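# Push paper tray side guide against paper stack

## Task

Move the paper tray's side guide inward until the paper stack sits square and flat against the opposite wall. The guide must end up latched in the closest notch, touching or almost touching the stack along its whole length without pinching it. The attempt fails if the guide is pressed very hard, slid very quickly, or if the stack is pushed sideways beyond the tray walls. The result only counts if it stays in place without the robot holding it. Release the guide and move the grippers away at the end.

## Robot and tools

Robot: two arms, left_arm and right_arm, each with a two-finger gripper. The names are labels only and do not refer to sides of a camera image. Something may occasionally nudge a loose object. Nothing may leave the table, and the arms must not strike or press hard on each other.

Frames. Reported state uses one scene frame: origin on the table top midway between the arms, +z up, +x out over the table, left_arm on the +y side. Each line gives end_effector_position (m), end_effector_quat_wxyz, and linear (m/s) and angular (rad/s) velocities. The reported hand position may be off, more so at long reach. The fingers point along the gripper's own +z and open and close along its own y. end_effector_position sits between the closed finger pads, roughly 2 cm short of the tips; closing pushes the tips about 10 mm further along +z. Mounting plates and the metal frame behind the arms are fixed obstacles, and a "too close" warning counts a plate plus its side of the frame as belonging to that arm.

Row layout (used by both execute_actions and move): a single list of 14 numbers covering both arms, each in [-1, 1]: dx, dy, dz, rx, ry, rz, opening for left_arm, followed by the same seven for right_arm. Always send all 14, even if one arm stays still. dx..rz are an offset in that gripper's own axes, counted from its pose in the most recent result that showed it (before any such result in the scene, or for a second call within one reply, from where the arm is when the action begins). 1.0 equals 0.6 m of translation or 180 degrees of rotation; rx, ry, rz form one rotation vector. Every row in a list is measured from that same base pose, not from the previous row. Sending zeros therefore pulls the arm back to the base pose; it is not a pause. opening is absolute, not an offset: +1 fully open (0.084 m), -1 closed.

execute_actions: argument "actions" is a list holding at most one item, plus optional "pictures" (boolean). An empty list just returns the state. An action item {"rows": [...], "steps": n} runs up to 15 control steps of 1/30 s (default 15), one row per step, repeating the last row if rows run out. A wait item {"steps": n} (up to 300) sends nothing and returns after n steps counted from the previous result, your reply time included. A rejected call sends nothing.

move: "target" is one 14-number row as above; "speed" is the path top speed in m/s, 0.002 to 0.5 (default 0.25), with rotation capped at twice that in rad/s. Grippers travel in straight lines, all finishing together, over 0.5 to 10 s; if longer is needed they stop at 10 s short of target. Openings are sent at the start. Paths ignore obstacles and the other arm, and the hand can lag, wander, or overshoot the speed, particularly near full arm extension. Faster contact hits harder, and aiming further past the contact point presses harder. The result adds a "move:" line with the outcome (done, off_target, moving, held, fault) and any limits; paced means the command was clipped, held means a safety check blocked steps (afterwards the arm may jump faster than speed). Distance of each gripper from its target is also given. If only one arm is named, the other finished fine.

wait: "seconds" 0 to 10; the robot gets no new command. zoom_image: "camera" (cam_high, cam_left_wrist, cam_right_wrist) and "region" [x0, y0, x1, y1] in pixels from the top-left, max 504 by 504. show_instructions: no arguments, shows the reference pages. finished_scene: pass the current scene number; it is final and reports success. Replying without a tool call ends everything.

Control limits: each step the commanded pose is clamped to within 70 mm and 16 degrees of the measured pose; damped inverse kinematics favours position over orientation. After an action the arm only continues to its last clamped pose, so read the result and send the remainder. A "Hand target" line shows where each arm is now heading. HELD marks steps where part of a row was withheld; "pose unreachable" means the clearance check altered or blocked a command.

Gripping: grip_measured is the finger opening on the command scale. To hold something, command clearly less than grip_measured; lower means harder squeeze (about 24 N per pad max).

Avoid: hard pushes on the guide, fast slides, shoving the stack over the tray walls, and arm collisions. Joint torque at its load limit causes a torque fault: the arm backs off, freezes for 10 s and drops the rest of the call. Holding loads heats motors; MOTOR HOT appears at 65 °C and an OVER-TEMPERATURE FAULT brakes the arm at 80 °C. Finish by opening the gripper and retreating so the guide stays latched on its own.

Each tool is called after "Call:" as name([rows], argument=value, ...), one row to a line, values as JSON.

Reference images:

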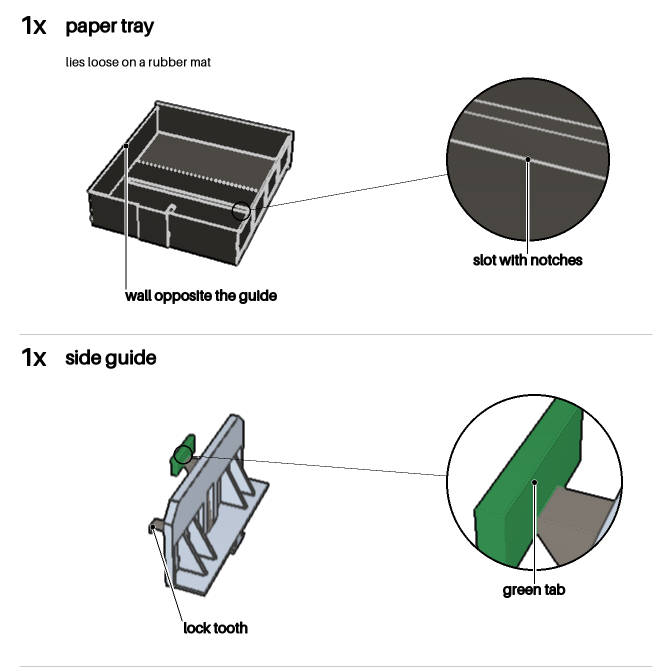

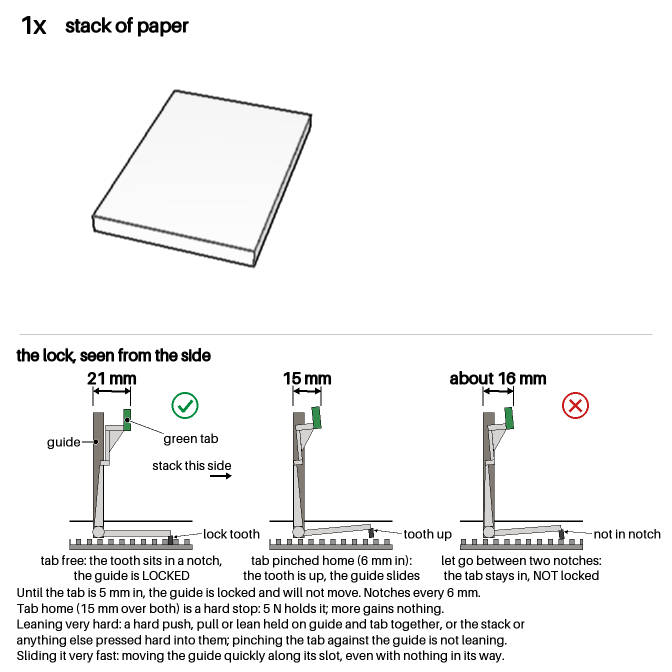

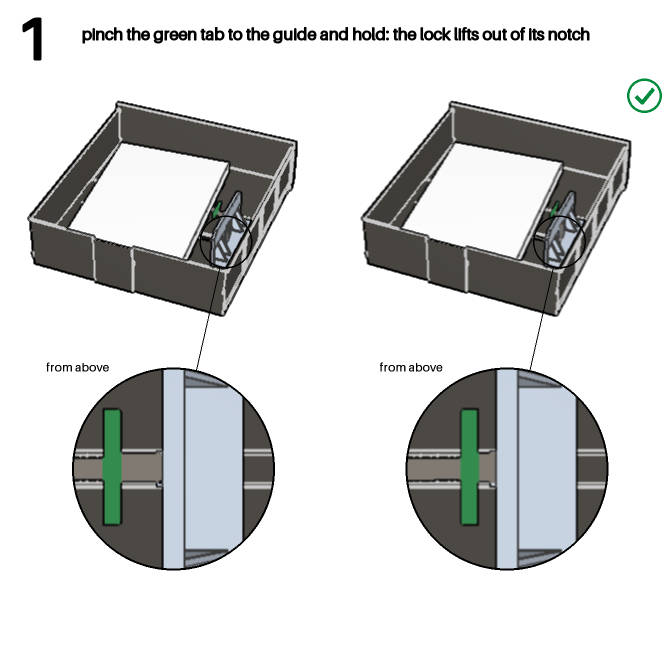

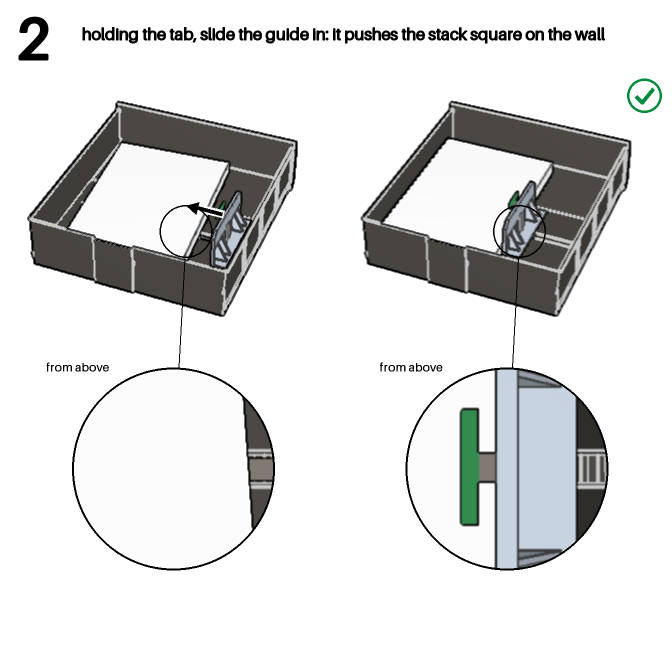

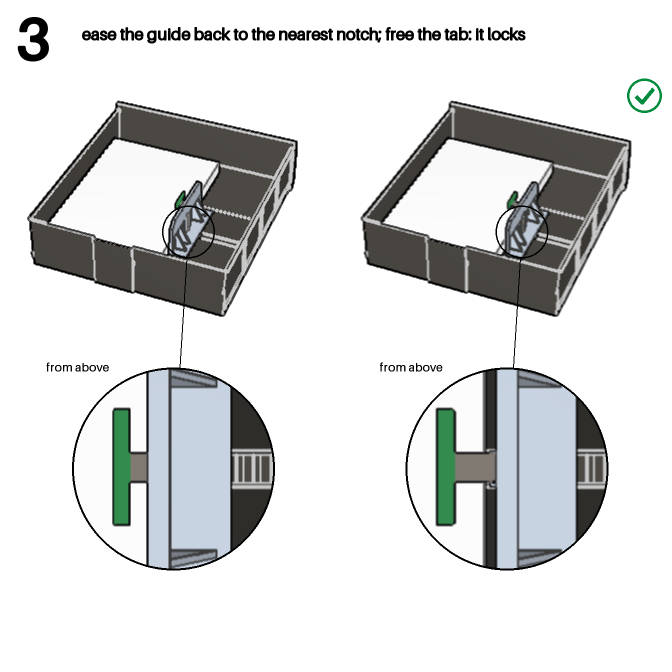

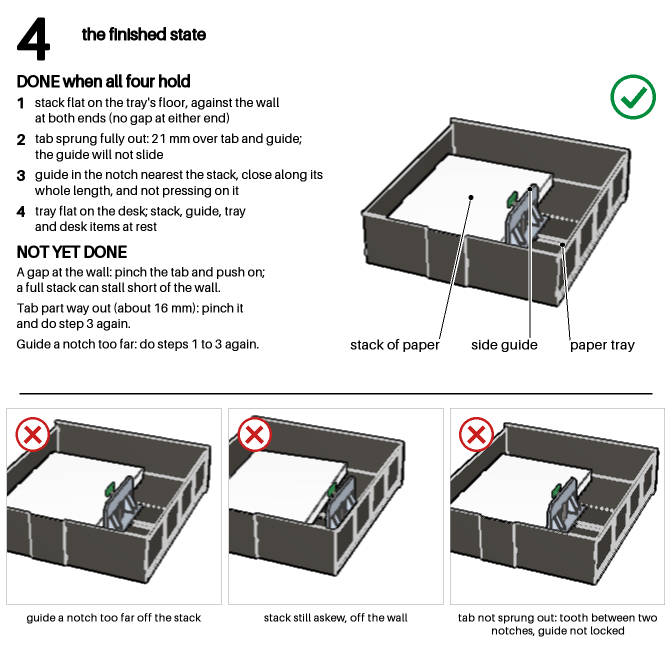

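## Session

Call:
execute_actions(actions=[])

Call:
zoom_image(camera="cam_high", region=[130, 150, 400, 420])

Scene clock: 0.00 s of 4100.00 s.
left_arm: end_effector_position=(+0.1600, +0.2172, +0.1661) grip_measured=+1.00 end_effector_quat_wxyz=(-0.315, -0.298, +0.829, -0.353) end_effector_velocity=(-0.000, -0.000, -0.000) end_effector_angular_velocity=(+0.000, +0.001, -0.000) | right_arm: end_effector_position=(+0.4243, -0.3642, +0.1783) grip_measured=+1.00 end_effector_quat_wxyz=(+0.025, +0.923, +0.369, -0.105) end_effector_velocity=(+0.000, -0.000, +0.000) end_effector_angular_velocity=(-0.001, -0.001, +0.001)
Joint positions: left_arm=[-0.414 -0.708  1.054  0.278  0.265  1.207  2.838  0.084] | right_arm=[-0.168 -0.096  0.104  0.862 -0.5    0.963 -0.316  0.084]
Joint velocities: left_arm=[-0.  0. -0.  0.  0.  0. -0. -0.] | right_arm=[ 0.    -0.     0.     0.    -0.001  0.     0.    -0.   ]
Hand target (left_arm): +0.160, +0.217, +0.166; -0.315, -0.298, +0.829, -0.353
Hand target (right_arm): +0.424, -0.364, +0.178; +0.025, +0.923, +0.369, -0.105

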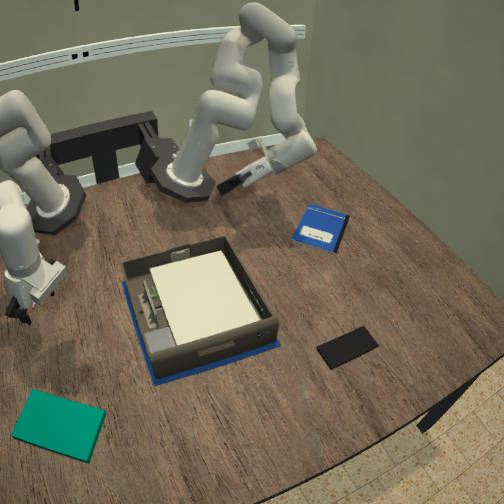

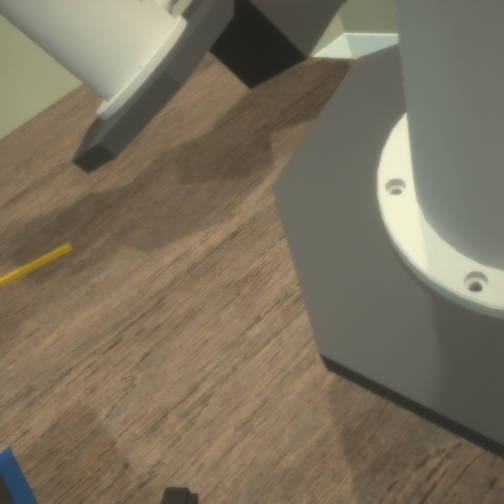

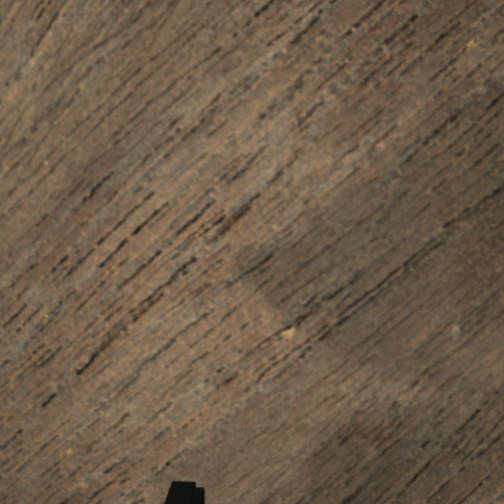

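Region (130, 150, 400, 420) of cam_high's 504x504 image, scaled by 1.867, with more detail than that image has.

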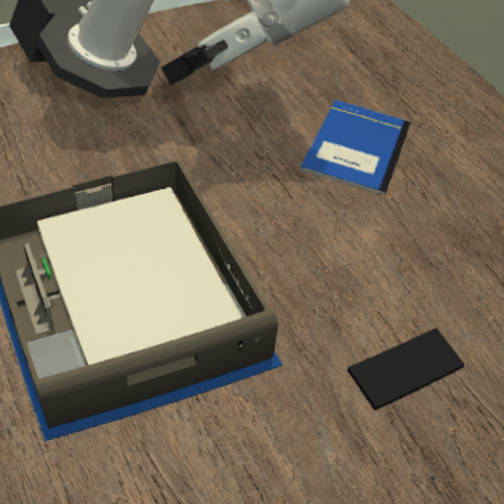

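Call:
move(target=[0,0,0,0,0,0,1,0.23,-0.397,-0.024,0.016,0.069,0.248,0.2])

Call:
zoom_image(camera="cam_high", region=[100, 220, 290, 400])

Scene clock: 19.73 s of 4100.00 s.
left_arm: end_effector_position=(+0.1600, +0.2172, +0.1661) grip_measured=+1.00 end_effector_quat_wxyz=(-0.315, -0.298, +0.829, -0.353) end_effector_velocity=(-0.000, -0.000, -0.000) end_effector_angular_velocity=(-0.001, +0.001, -0.000) | right_arm: end_effector_position=(+0.3596, -0.0957, +0.1710) grip_measured=+0.19 end_effector_quat_wxyz=(-0.001, +1.000, -0.011, -0.000) end_effector_velocity=(-0.000, +0.002, +0.001) end_effector_angular_velocity=(-0.004, -0.006, -0.001)
Joint positions: left_arm=[-0.414 -0.708  1.054  0.278  0.265  1.207  2.838  0.084] | right_arm=[ 0.1    0.131  0.392  0.82  -0.672  0.766  1.193  0.052]
Joint velocities: left_arm=[-0.     0.002  0.     0.    -0.002 -0.     0.002  0.   ] | right_arm=[ 0.006  0.004  0.002  0.004 -0.011  0.005  0.016  0.   ]
Hand target (left_arm): +0.160, +0.217, +0.166; -0.315, -0.298, +0.829, -0.353
Hand target (right_arm): +0.359, -0.095, +0.171; -0.001, +1.000, -0.010, +0.000
Off the commanded pose (left_arm): 0.000 m, 0 deg.
Off the commanded pose (right_arm): 0.001 m, 0 deg.
After step 90, 14.57 s passed at rest.
move: done
camera_calibration (this result's frames):
cam_right_wrist: T_world_to_cam=[[-0.0333423, -0.999327, -0.0152645, -0.0470168], [-0.999443, 0.03336, -0.000910636, 0.429237], [0.00141925, 0.0152257, -0.999883, 0.299028], [0, 0, 0, 1]] pos_world=[0.427005, -0.0658574, 0.298666]

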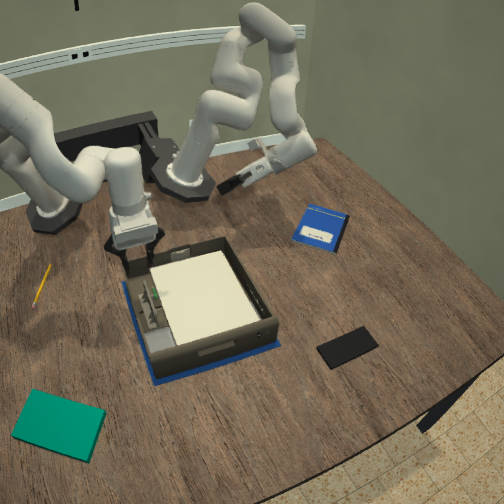

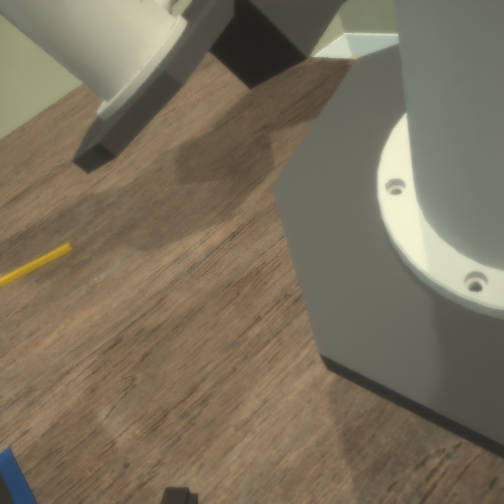

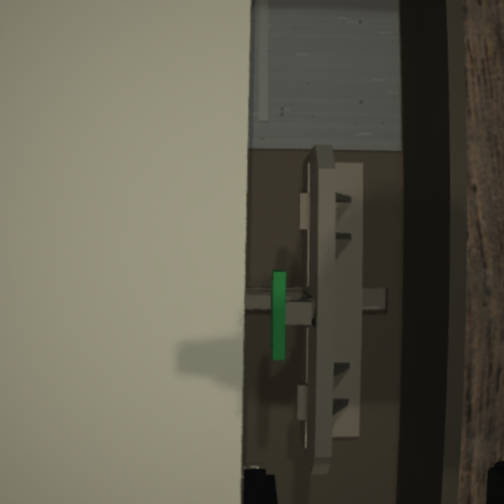

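Region (100, 220, 290, 400) of cam_high's 504x504 image, scaled by 2.653, with more detail than that image has; it fills the top 477 rows of this view, and the rest is white.

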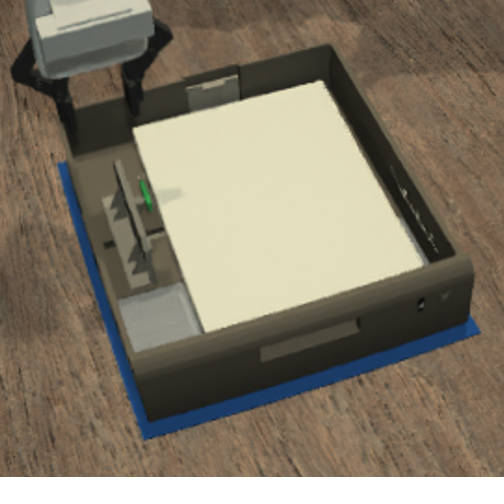

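Call:
move(target=[0,0,0,0,0,0,1,0.078,-0.024,0.085,0,0,0.005,0.1], speed=0.15)

Call:
zoom_image(camera="cam_high", region=[110, 230, 210, 330])

Scene clock: 31.17 s of 4100.00 s.
left_arm: end_effector_position=(+0.1600, +0.2172, +0.1661) grip_measured=+1.00 end_effector_quat_wxyz=(-0.315, -0.298, +0.829, -0.353) end_effector_velocity=(-0.000, +0.000, -0.000) end_effector_angular_velocity=(+0.001, +0.000, -0.001) | right_arm: end_effector_position=(+0.4066, -0.0823, +0.1201) grip_measured=+0.09 end_effector_quat_wxyz=(-0.001, +1.000, -0.019, +0.000) end_effector_velocity=(+0.001, -0.001, -0.002) end_effector_angular_velocity=(-0.002, +0.002, -0.003)
Joint positions: left_arm=[-0.414 -0.708  1.054  0.278  0.265  1.207  2.838  0.084] | right_arm=[ 0.089  0.355  0.329  0.996 -0.8    0.736  1.235  0.048]
Joint velocities: left_arm=[-0.     0.     0.     0.     0.001 -0.    -0.001 -0.   ] | right_arm=[-0.001  0.006 -0.004  0.003 -0.002 -0.     0.001  0.   ]
Hand target (left_arm): +0.160, +0.217, +0.166; -0.315, -0.298, +0.829, -0.353
Hand target (right_arm): +0.407, -0.082, +0.120; -0.001, +1.000, -0.019, -0.000
Off the commanded pose (left_arm): 0.000 m, 0 deg.
Off the commanded pose (right_arm): 0.000 m, 0 deg.
After step 90, 7.47 s passed at rest.
move: done
camera_calibration (this result's frames):
cam_left_wrist: T_world_to_cam=[[-0.713765, 0.587108, -0.381895, 0.0763211], [0.622273, 0.281356, -0.73049, 0.0237351], [-0.321428, -0.759041, -0.566163, 0.439066], [0, 0, 0, 1]] pos_world=[0.180834, 0.281782, 0.295068]
cam_right_wrist: T_world_to_cam=[[-0.0490085, -0.998679, -0.015448, -0.026383], [-0.998796, 0.0490355, -0.00137853, 0.47677], [0.00213421, 0.0153618, -0.99988, 0.247586], [0, 0, 0, 1]] pos_world=[0.474374, -0.0535302, 0.247806]

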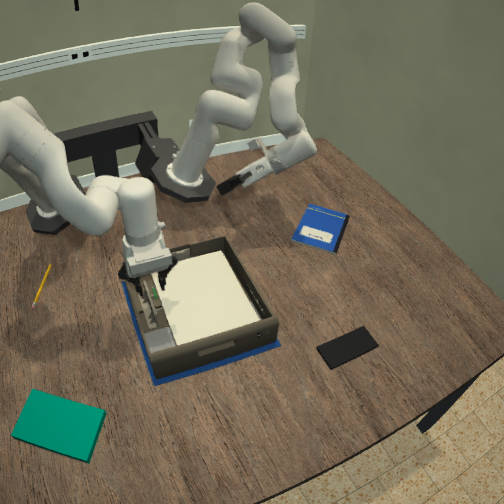

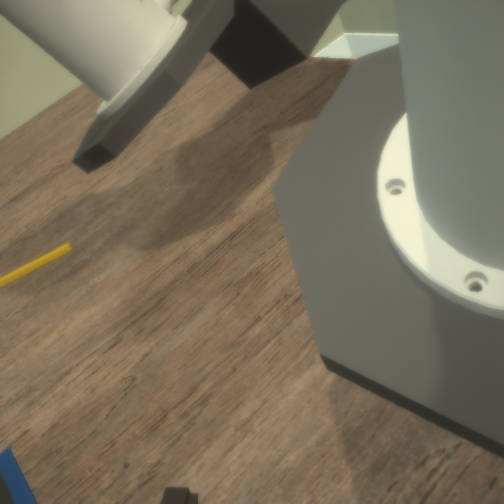

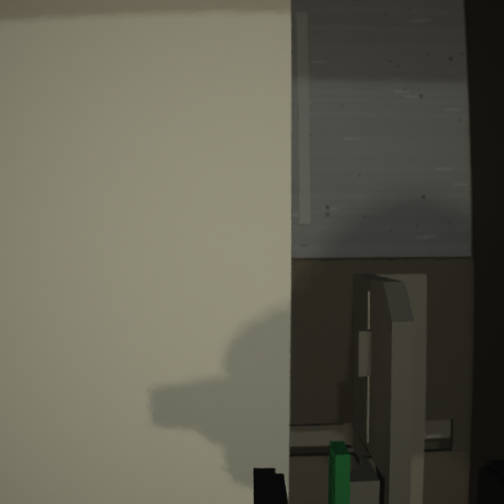

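Region (110, 230, 210, 330) of cam_high's 504x504 image, scaled by 5.040, with more detail than that image has.

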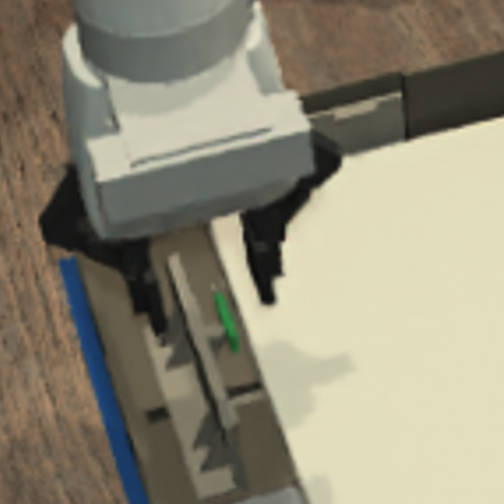

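Call:
move(target=[0,0,0,0,0,0,1,0,0,0.06,0,0,0,-0.15], speed=0.06)

Call:
zoom_image(camera="cam_high", region=[110, 240, 210, 340])

Scene clock: 40.40 s of 4100.00 s.
left_arm: end_effector_position=(+0.1600, +0.2172, +0.1661) grip_measured=+1.00 end_effector_quat_wxyz=(-0.315, -0.298, +0.829, -0.353) end_effector_velocity=(+0.000, +0.000, +0.000) end_effector_angular_velocity=(+0.000, -0.001, -0.000) | right_arm: end_effector_position=(+0.4067, -0.0822, +0.0844) grip_measured=-0.16 end_effector_quat_wxyz=(-0.001, +1.000, -0.019, +0.000) end_effector_velocity=(+0.001, +0.000, -0.001) end_effector_angular_velocity=(+0.002, -0.004, +0.000)
Joint positions: left_arm=[-0.414 -0.708  1.054  0.278  0.265  1.207  2.838  0.084] | right_arm=[ 0.091  0.44   0.287  1.013 -0.882  0.678  1.286  0.037]
Joint velocities: left_arm=[-0.001 -0.001  0.     0.     0.    -0.001 -0.     0.   ] | right_arm=[ 0.     0.003 -0.002  0.002 -0.006 -0.004  0.003 -0.   ]
Hand target (left_arm): +0.160, +0.217, +0.166; -0.315, -0.298, +0.829, -0.353
Hand target (right_arm): +0.407, -0.082, +0.084; -0.001, +1.000, -0.019, +0.000
Off the commanded pose (left_arm): 0.000 m, 0 deg.
Off the commanded pose (right_arm): 0.000 m, 0 deg.
After step 90, 5.27 s passed at rest.
move: done
camera_calibration (this result's frames):
cam_left_wrist: T_world_to_cam=[[-0.713765, 0.587108, -0.381895, 0.076321], [0.622273, 0.281356, -0.73049, 0.0237352], [-0.321428, -0.759041, -0.566163, 0.439066], [0, 0, 0, 1]] pos_world=[0.180834, 0.281782, 0.295068]
cam_right_wrist: T_world_to_cam=[[-0.04897, -0.998676, -0.0157708, -0.0268333], [-0.998797, 0.049003, -0.00171198, 0.476813], [0.00248254, 0.015668, -0.999874, 0.21175], [0, 0, 0, 1]] pos_world=[0.4744, -0.0534807, 0.212116]

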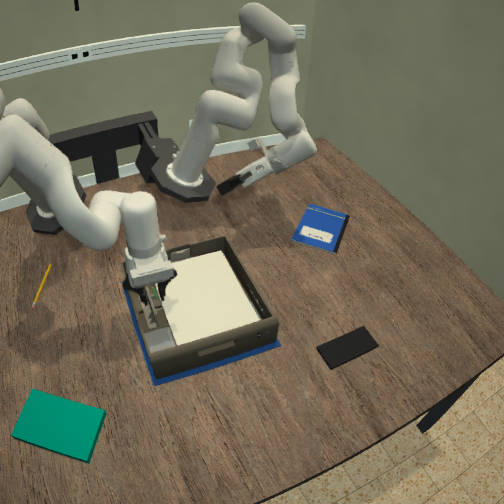

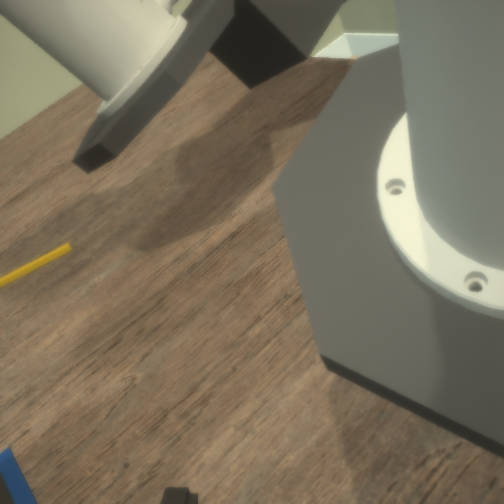

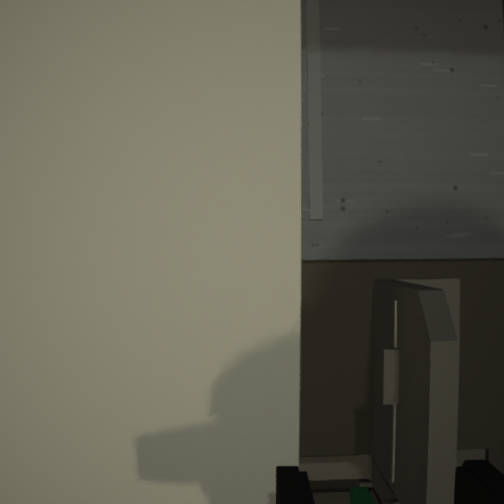

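Region (110, 240, 210, 340) of cam_high's 504x504 image, scaled by 5.040, with more detail than that image has.

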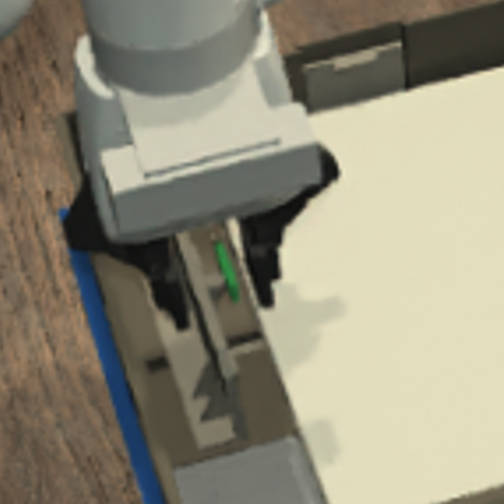

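Call:
execute_actions([
  {"rows":[[0,0,0,0,0,0,1,0,0.002,-0.001,0,0,0,-0.25],[0,0,0,0,0,0,1,0,0.004,-0.002,0,0,0,-0.3],[0,0,0,0,0,0,1,0,0.006,-0.002,0,0,0,-0.35],[0,0,0,0,0,0,1,0,0.008,-0.002,0,0,0,-0.4],[0,0,0,0,0,0,1,0,0.01,-0.002,0,0,0,-0.45],[0,0,0,0,0,0,1,0,0.011,-0.002,0,0,0,-0.48]]},
], pictures=false)

Call:
move(target=[0,0,0,0,0,0,1,0,0.003,0,0,0,0,-0.72], speed=0.01)

Call:
zoom_image(camera="cam_high", region=[120, 230, 290, 370])

Scene clock: 52.10 s of 4100.00 s.
left_arm: end_effector_position=(+0.1600, +0.2172, +0.1661) grip_measured=+1.00 end_effector_quat_wxyz=(-0.315, -0.298, +0.829, -0.353) end_effector_velocity=(+0.000, -0.000, -0.000) end_effector_angular_velocity=(+0.000, +0.000, +0.000) | right_arm: end_effector_position=(+0.4065, -0.0878, +0.0861) grip_measured=-0.50 end_effector_quat_wxyz=(-0.002, +1.000, -0.018, +0.001) end_effector_velocity=(-0.000, -0.002, -0.000) end_effector_angular_velocity=(-0.002, +0.001, +0.000)
Joint positions: left_arm=[-0.414 -0.708  1.054  0.278  0.265  1.207  2.838  0.084] | right_arm=[ 0.081  0.423  0.287  0.997 -0.88   0.67   1.277  0.022]
Joint velocities: left_arm=[-0.     0.001 -0.    -0.    -0.    -0.     0.     0.   ] | right_arm=[-0.003 -0.003  0.    -0.004 -0.     0.001 -0.001 -0.   ]
Hand target (left_arm): +0.160, +0.217, +0.166; -0.315, -0.298, +0.829, -0.353
Hand target (right_arm): +0.406, -0.089, +0.086; -0.001, +1.000, -0.019, +0.000
Off the commanded pose (left_arm): 0.000 m, 0 deg.
Off the commanded pose (right_arm): 0.001 m, 0 deg.
Steps of this call (steps 1 to 90: nothing new was sent; then 8.20 s passed at rest; steps 91 to 105: all 15 steps of this action). Readings (end_effector_position):
91: left_arm (+0.1600, +0.2172, +0.1661) | right_arm (+0.4065, -0.0824, +0.0841)
92: left_arm (+0.1600, +0.2172, +0.1661) | right_arm (+0.4065, -0.0825, +0.0842)
94: left_arm (+0.1600, +0.2172, +0.1661) | right_arm (+0.4063, -0.0835, +0.0848)
98: left_arm (+0.1600, +0.2172, +0.1661) | right_arm (+0.4065, -0.0866, +0.0857)
105: the state above

Scene clock: 53.03 s of 4100.00 s.
left_arm: end_effector_position=(+0.1600, +0.2172, +0.1661) grip_measured=+1.00 end_effector_quat_wxyz=(-0.315, -0.298, +0.829, -0.353) end_effector_velocity=(+0.000, -0.000, +0.000) end_effector_angular_velocity=(-0.000, +0.001, +0.001) | right_arm: end_effector_position=(+0.4065, -0.0897, +0.0862) grip_measured=-0.66 end_effector_quat_wxyz=(-0.002, +1.000, -0.018, +0.001) end_effector_velocity=(+0.000, -0.000, -0.000) end_effector_angular_velocity=(+0.002, +0.000, -0.001)
Joint positions: left_arm=[-0.414 -0.708  1.054  0.278  0.265  1.207  2.838  0.084] | right_arm=[ 0.077  0.419  0.287  0.992 -0.88   0.668  1.274  0.015]
Joint velocities: left_arm=[ 0.     0.    -0.     0.    -0.001 -0.    -0.     0.   ] | right_arm=[-0.001 -0.    -0.    -0.001  0.001 -0.002 -0.    -0.   ]
Hand target (left_arm): +0.160, +0.217, +0.166; -0.315, -0.298, +0.829, -0.353
Hand target (right_arm): +0.406, -0.090, +0.086; -0.002, +1.000, -0.018, +0.001
Off the commanded pose (left_arm): 0.000 m, 0 deg.
Off the commanded pose (right_arm): 0.000 m, 0 deg.
move: done
camera_calibration (this result's frames):
cam_left_wrist: T_world_to_cam=[[-0.713765, 0.587108, -0.381894, 0.0763211], [0.622272, 0.281356, -0.73049, 0.0237352], [-0.321428, -0.759041, -0.566163, 0.439066], [0, 0, 0, 1]] pos_world=[0.180834, 0.281782, 0.295068]
cam_right_wrist: T_world_to_cam=[[-0.0480609, -0.998696, -0.0172311, -0.0345801], [-0.998838, 0.0481159, -0.00278659, 0.477061], [0.00361204, 0.0170771, -0.999848, 0.213381], [0, 0, 0, 1]] pos_world=[0.474074, -0.0611332, 0.214082]

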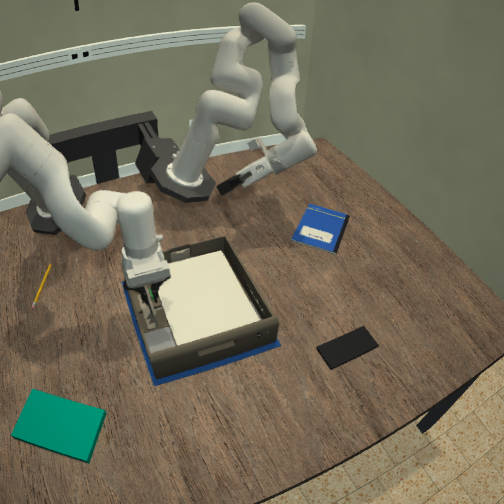

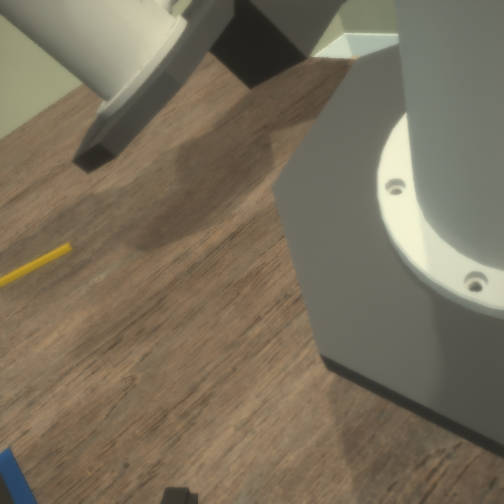

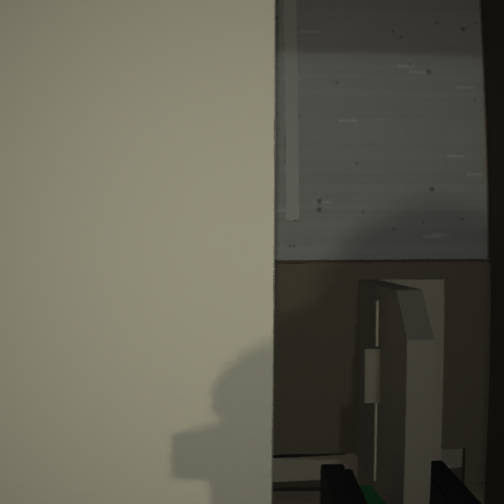

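Region (120, 230, 290, 370) of cam_high's 504x504 image, scaled by 2.965, with more detail than that image has; it fills the top 415 rows of this view, and the rest is white.

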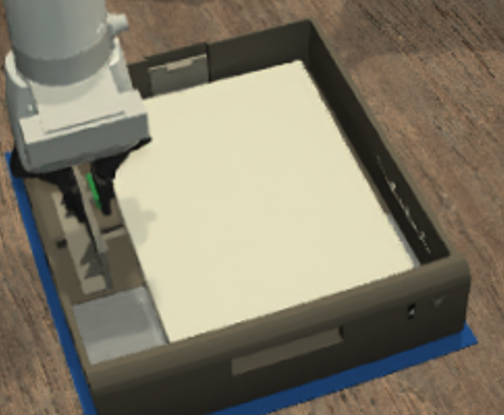

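Call:
move(target=[0,0,0,0,0,0,1,0,-0.047,0,0,0,0,-0.74], speed=0.012)

Call:
zoom_image(camera="cam_high", region=[120, 230, 290, 370])

Scene clock: 60.03 s of 4100.00 s.
left_arm: end_effector_position=(+0.1600, +0.2172, +0.1661) grip_measured=+1.00 end_effector_quat_wxyz=(-0.315, -0.298, +0.829, -0.353) end_effector_velocity=(+0.000, +0.000, +0.000) end_effector_angular_velocity=(+0.000, -0.001, +0.001) | right_arm: end_effector_position=(+0.4073, -0.0621, +0.0862) grip_measured=-0.66 end_effector_quat_wxyz=(-0.001, +1.000, -0.018, +0.001) end_effector_velocity=(-0.000, +0.004, +0.000) end_effector_angular_velocity=(+0.005, -0.000, +0.001)
Joint positions: left_arm=[-0.414 -0.708  1.054  0.278  0.265  1.207  2.838  0.084] | right_arm=[ 0.122  0.479  0.296  1.062 -0.879  0.706  1.308  0.015]
Joint velocities: left_arm=[ 0.    -0.001  0.    -0.     0.    -0.    -0.001  0.   ] | right_arm=[ 0.003  0.006  0.002  0.006  0.001 -0.002  0.002 -0.   ]
Hand target (left_arm): +0.160, +0.217, +0.166; -0.315, -0.298, +0.829, -0.353
Hand target (right_arm): +0.407, -0.061, +0.086; -0.002, +1.000, -0.018, +0.001
Off the commanded pose (left_arm): 0.000 m, 0 deg.
Off the commanded pose (right_arm): 0.001 m, 0 deg.
After step 90, 1.40 s passed at rest.
move: done
camera_calibration (this result's frames):
cam_left_wrist: T_world_to_cam=[[-0.713765, 0.587108, -0.381894, 0.076321], [0.622272, 0.281356, -0.73049, 0.0237352], [-0.321428, -0.759041, -0.566163, 0.439066], [0, 0, 0, 1]] pos_world=[0.180834, 0.281782, 0.295068]
cam_right_wrist: T_world_to_cam=[[-0.0485553, -0.998689, -0.0162347, -0.00687781], [-0.998816, 0.0485998, -0.00235591, 0.476548], [0.00314182, 0.0161011, -0.999865, 0.213036], [0, 0, 0, 1]] pos_world=[0.47498, -0.033459, 0.214018]

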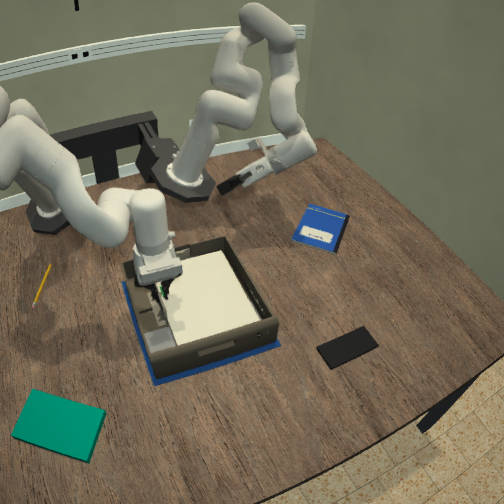

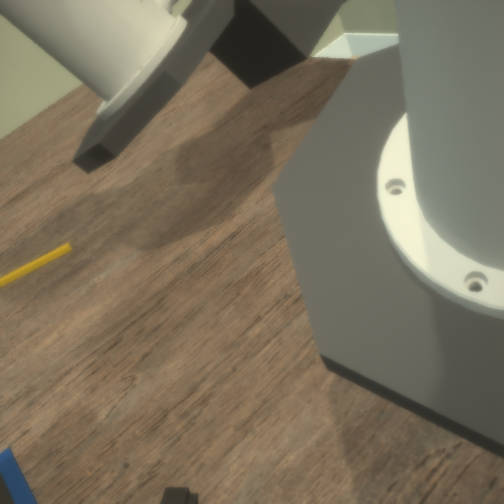

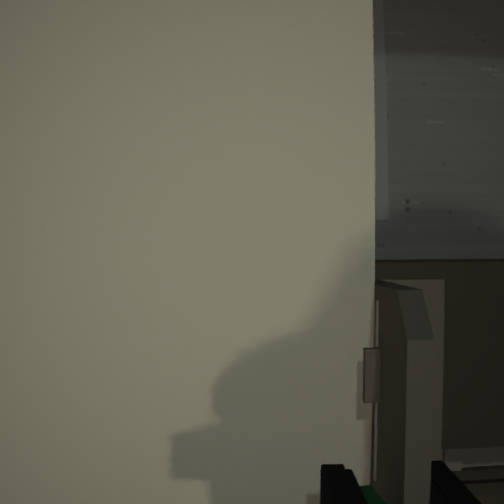

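Region (120, 230, 290, 370) of cam_high's 504x504 image, scaled by 2.965, with more detail than that image has; it fills the top 415 rows of this view, and the rest is white.

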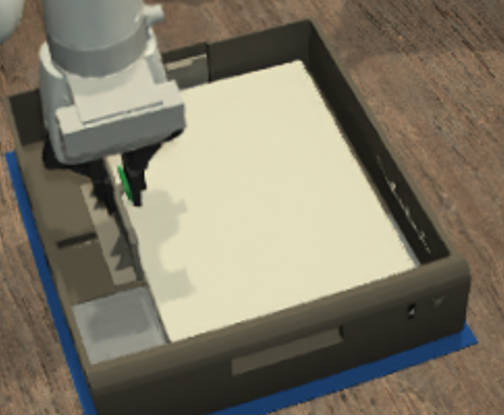

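Just at contact. Push on in small steps.

Call:
move(target=[0,0,0,0,0,0,1,0,-0.012,0,0,0,0,-0.74], speed=0.006)

Call:
zoom_image(camera="cam_high", region=[190, 230, 290, 350])

Scene clock: 67.33 s of 4100.00 s.
left_arm: end_effector_position=(+0.1600, +0.2172, +0.1661) grip_measured=+1.00 end_effector_quat_wxyz=(-0.315, -0.298, +0.829, -0.353) end_effector_velocity=(-0.000, +0.000, -0.000) end_effector_angular_velocity=(+0.002, -0.002, -0.002) | right_arm: end_effector_position=(+0.4075, -0.0549, +0.0863) grip_measured=-0.66 end_effector_quat_wxyz=(-0.001, +1.000, -0.018, +0.001) end_effector_velocity=(-0.000, +0.001, -0.000) end_effector_angular_velocity=(+0.000, +0.001, -0.001)
Joint positions: left_arm=[-0.414 -0.708  1.054  0.278  0.265  1.207  2.838  0.084] | right_arm=[ 0.134  0.495  0.298  1.081 -0.878  0.715  1.315  0.015]
Joint velocities: left_arm=[-0.    -0.001  0.    -0.     0.003 -0.     0.     0.   ] | right_arm=[ 0.001  0.002 -0.     0.001  0.001  0.     0.001  0.   ]
Hand target (left_arm): +0.160, +0.217, +0.166; -0.315, -0.298, +0.829, -0.353
Hand target (right_arm): +0.408, -0.055, +0.086; -0.001, +1.000, -0.018, +0.001
Off the commanded pose (left_arm): 0.000 m, 0 deg.
Off the commanded pose (right_arm): 0.000 m, 0 deg.
After step 90, 3.00 s passed at rest.
move: done
camera_calibration (this result's frames):
cam_left_wrist: T_world_to_cam=[[-0.713765, 0.587108, -0.381894, 0.0763209], [0.622273, 0.281356, -0.73049, 0.0237352], [-0.321429, -0.759041, -0.566163, 0.439066], [0, 0, 0, 1]] pos_world=[0.180834, 0.281782, 0.295068]
cam_right_wrist: T_world_to_cam=[[-0.048436, -0.998691, -0.0164555, 0.00032242], [-0.998821, 0.048481, -0.00234921, 0.476405], [0.00314391, 0.0163223, -0.999862, 0.212959], [0, 0, 0, 1]] pos_world=[0.47519, -0.0262506, 0.214054]

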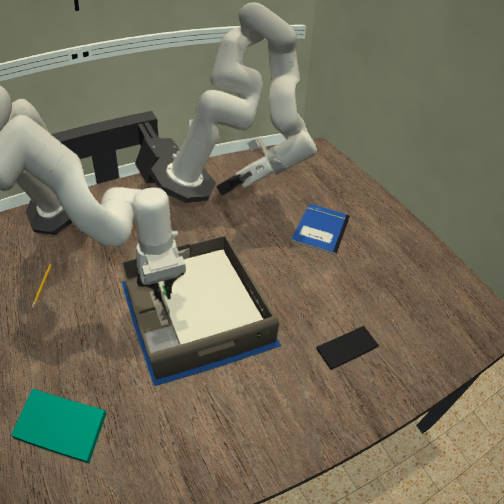

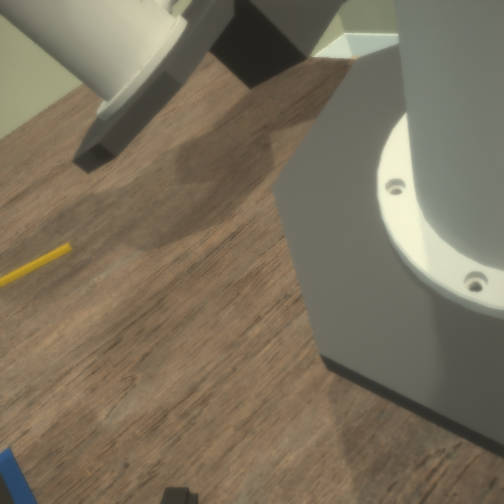

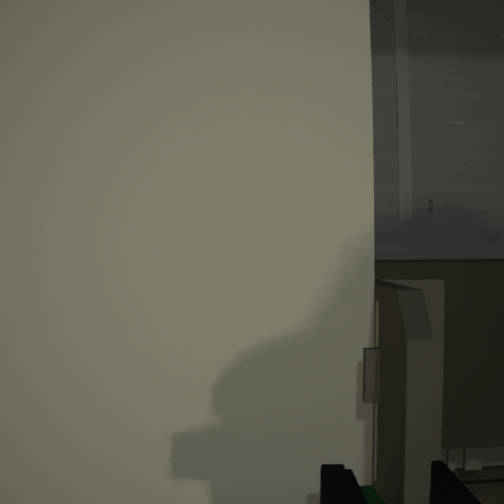

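Region (190, 230, 290, 350) of cam_high's 504x504 image, scaled by 4.200, with more detail than that image has.

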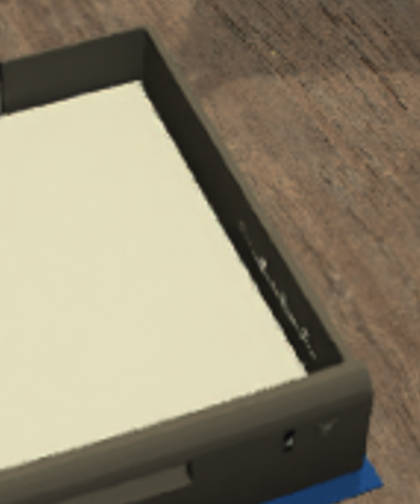

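Call:
move(target=[0,0,0,0,0,0,1,0,-0.007,0,0,0,0,-0.74], speed=0.004)

Call:
zoom_image(camera="cam_high", region=[190, 230, 290, 350])

Scene clock: 72.90 s of 4100.00 s.
left_arm: end_effector_position=(+0.1600, +0.2172, +0.1661) grip_measured=+1.00 end_effector_quat_wxyz=(-0.315, -0.298, +0.829, -0.353) end_effector_velocity=(-0.000, +0.000, -0.000) end_effector_angular_velocity=(+0.001, +0.001, -0.001) | right_arm: end_effector_position=(+0.4077, -0.0507, +0.0863) grip_measured=-0.66 end_effector_quat_wxyz=(-0.001, +1.000, -0.018, +0.001) end_effector_velocity=(+0.000, +0.000, +0.000) end_effector_angular_velocity=(-0.001, -0.002, +0.001)
Joint positions: left_arm=[-0.414 -0.708  1.054  0.278  0.265  1.207  2.838  0.084] | right_arm=[ 0.14   0.504  0.299  1.092 -0.878  0.721  1.319  0.015]
Joint velocities: left_arm=[-0.     0.001  0.    -0.     0.001 -0.    -0.    -0.   ] | right_arm=[ 0.001  0.    -0.     0.001 -0.002  0.001  0.     0.   ]
Hand target (left_arm): +0.160, +0.217, +0.166; -0.315, -0.298, +0.829, -0.353
Hand target (right_arm): +0.408, -0.051, +0.086; -0.001, +1.000, -0.018, +0.001
Off the commanded pose (left_arm): 0.000 m, 0 deg.
Off the commanded pose (right_arm): 0.000 m, 0 deg.
After step 90, 1.30 s passed at rest.
move: done
camera_calibration (this result's frames):
cam_left_wrist: T_world_to_cam=[[-0.713765, 0.587108, -0.381894, 0.0763209], [0.622273, 0.281356, -0.73049, 0.023735], [-0.321428, -0.759041, -0.566164, 0.439066], [0, 0, 0, 1]] pos_world=[0.180834, 0.281782, 0.295068]
cam_right_wrist: T_world_to_cam=[[-0.0484192, -0.998691, -0.0165033, 0.00449389], [-0.998822, 0.0484638, -0.00230877, 0.476321], [0.00310556, 0.0163721, -0.999861, 0.212905], [0, 0, 0, 1]] pos_world=[0.475316, -0.022082, 0.214049]

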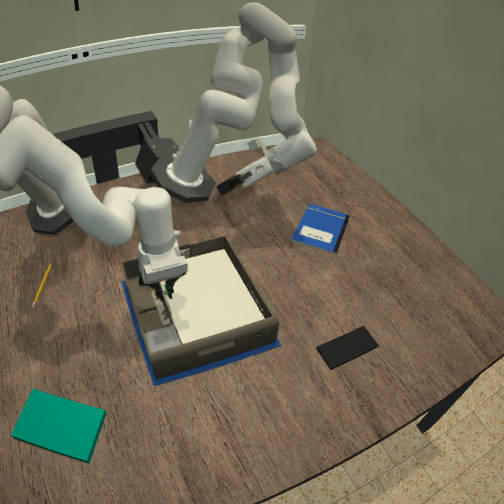

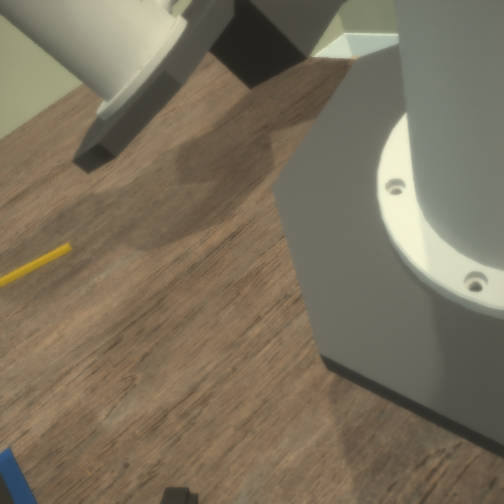

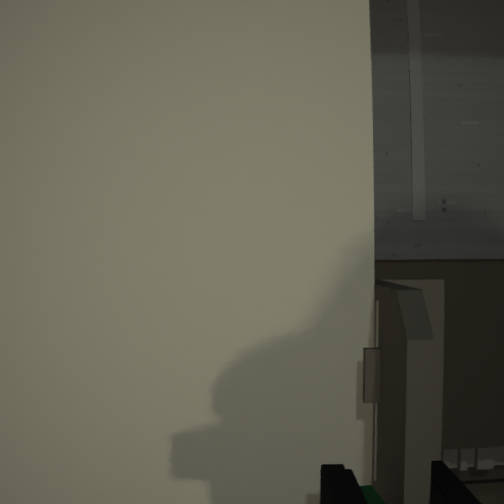

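Region (190, 230, 290, 350) of cam_high's 504x504 image, scaled by 4.200, with more detail than that image has.

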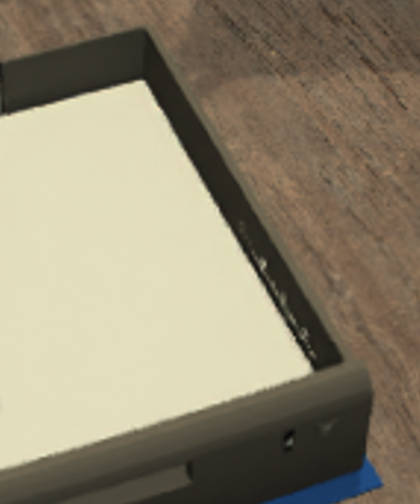

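Still free.

Call:
move(target=[0,0,0,0,0,0,1,0,-0.006,0,0,0,0,-0.74], speed=0.004)

Call:
zoom_image(camera="cam_high", region=[190, 230, 290, 350])

Scene clock: 78.10 s of 4100.00 s.
left_arm: end_effector_position=(+0.1600, +0.2172, +0.1661) grip_measured=+1.00 end_effector_quat_wxyz=(-0.315, -0.298, +0.829, -0.353) end_effector_velocity=(-0.000, -0.000, +0.000) end_effector_angular_velocity=(-0.001, +0.000, -0.001) | right_arm: end_effector_position=(+0.4078, -0.0478, +0.0863) grip_measured=-0.66 end_effector_quat_wxyz=(-0.001, +1.000, -0.018, +0.001) end_effector_velocity=(+0.000, +0.000, +0.000) end_effector_angular_velocity=(+0.000, -0.000, -0.002)
Joint positions: left_arm=[-0.414 -0.708  1.054  0.278  0.265  1.207  2.838  0.084] | right_arm=[ 0.146  0.511  0.3    1.102 -0.877  0.727  1.323  0.015]
Joint velocities: left_arm=[-0.001  0.     0.    -0.    -0.001  0.001  0.001 -0.   ] | right_arm=[0.    0.    0.    0.002 0.001 0.001 0.001 0.   ]
Hand target (left_arm): +0.160, +0.217, +0.166; -0.315, -0.298, +0.829, -0.353
Hand target (right_arm): +0.408, -0.047, +0.086; -0.001, +1.000, -0.018, +0.001
Off the commanded pose (left_arm): 0.000 m, 0 deg.
Off the commanded pose (right_arm): 0.001 m, 0 deg.
After step 90, 1.10 s passed at rest.
move: done
camera_calibration (this result's frames):
cam_left_wrist: T_world_to_cam=[[-0.713765, 0.587109, -0.381894, 0.0763208], [0.622273, 0.281356, -0.73049, 0.023735], [-0.321429, -0.75904, -0.566164, 0.439066], [0, 0, 0, 1]] pos_world=[0.180834, 0.281782, 0.295068]
cam_right_wrist: T_world_to_cam=[[-0.0488488, -0.99869, -0.0152131, 0.00753726], [-0.998802, 0.0488878, -0.00220128, 0.476326], [0.00294213, 0.0150873, -0.999882, 0.212867], [0, 0, 0, 1]] pos_world=[0.475497, -0.0189707, 0.214005]

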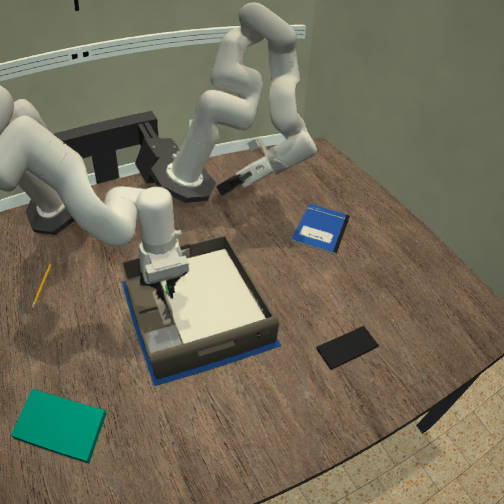

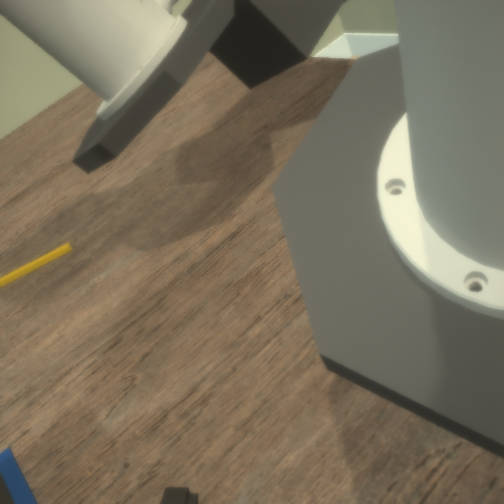

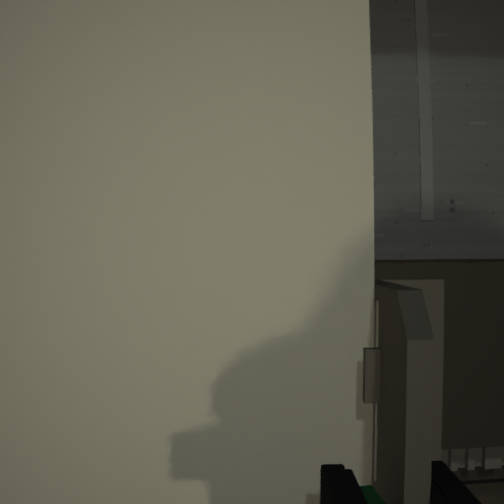

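Region (190, 230, 290, 350) of cam_high's 504x504 image, scaled by 4.200, with more detail than that image has.

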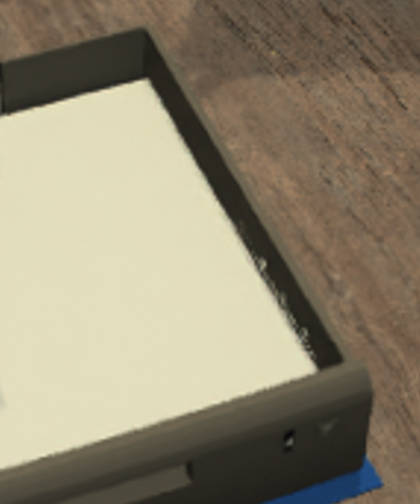

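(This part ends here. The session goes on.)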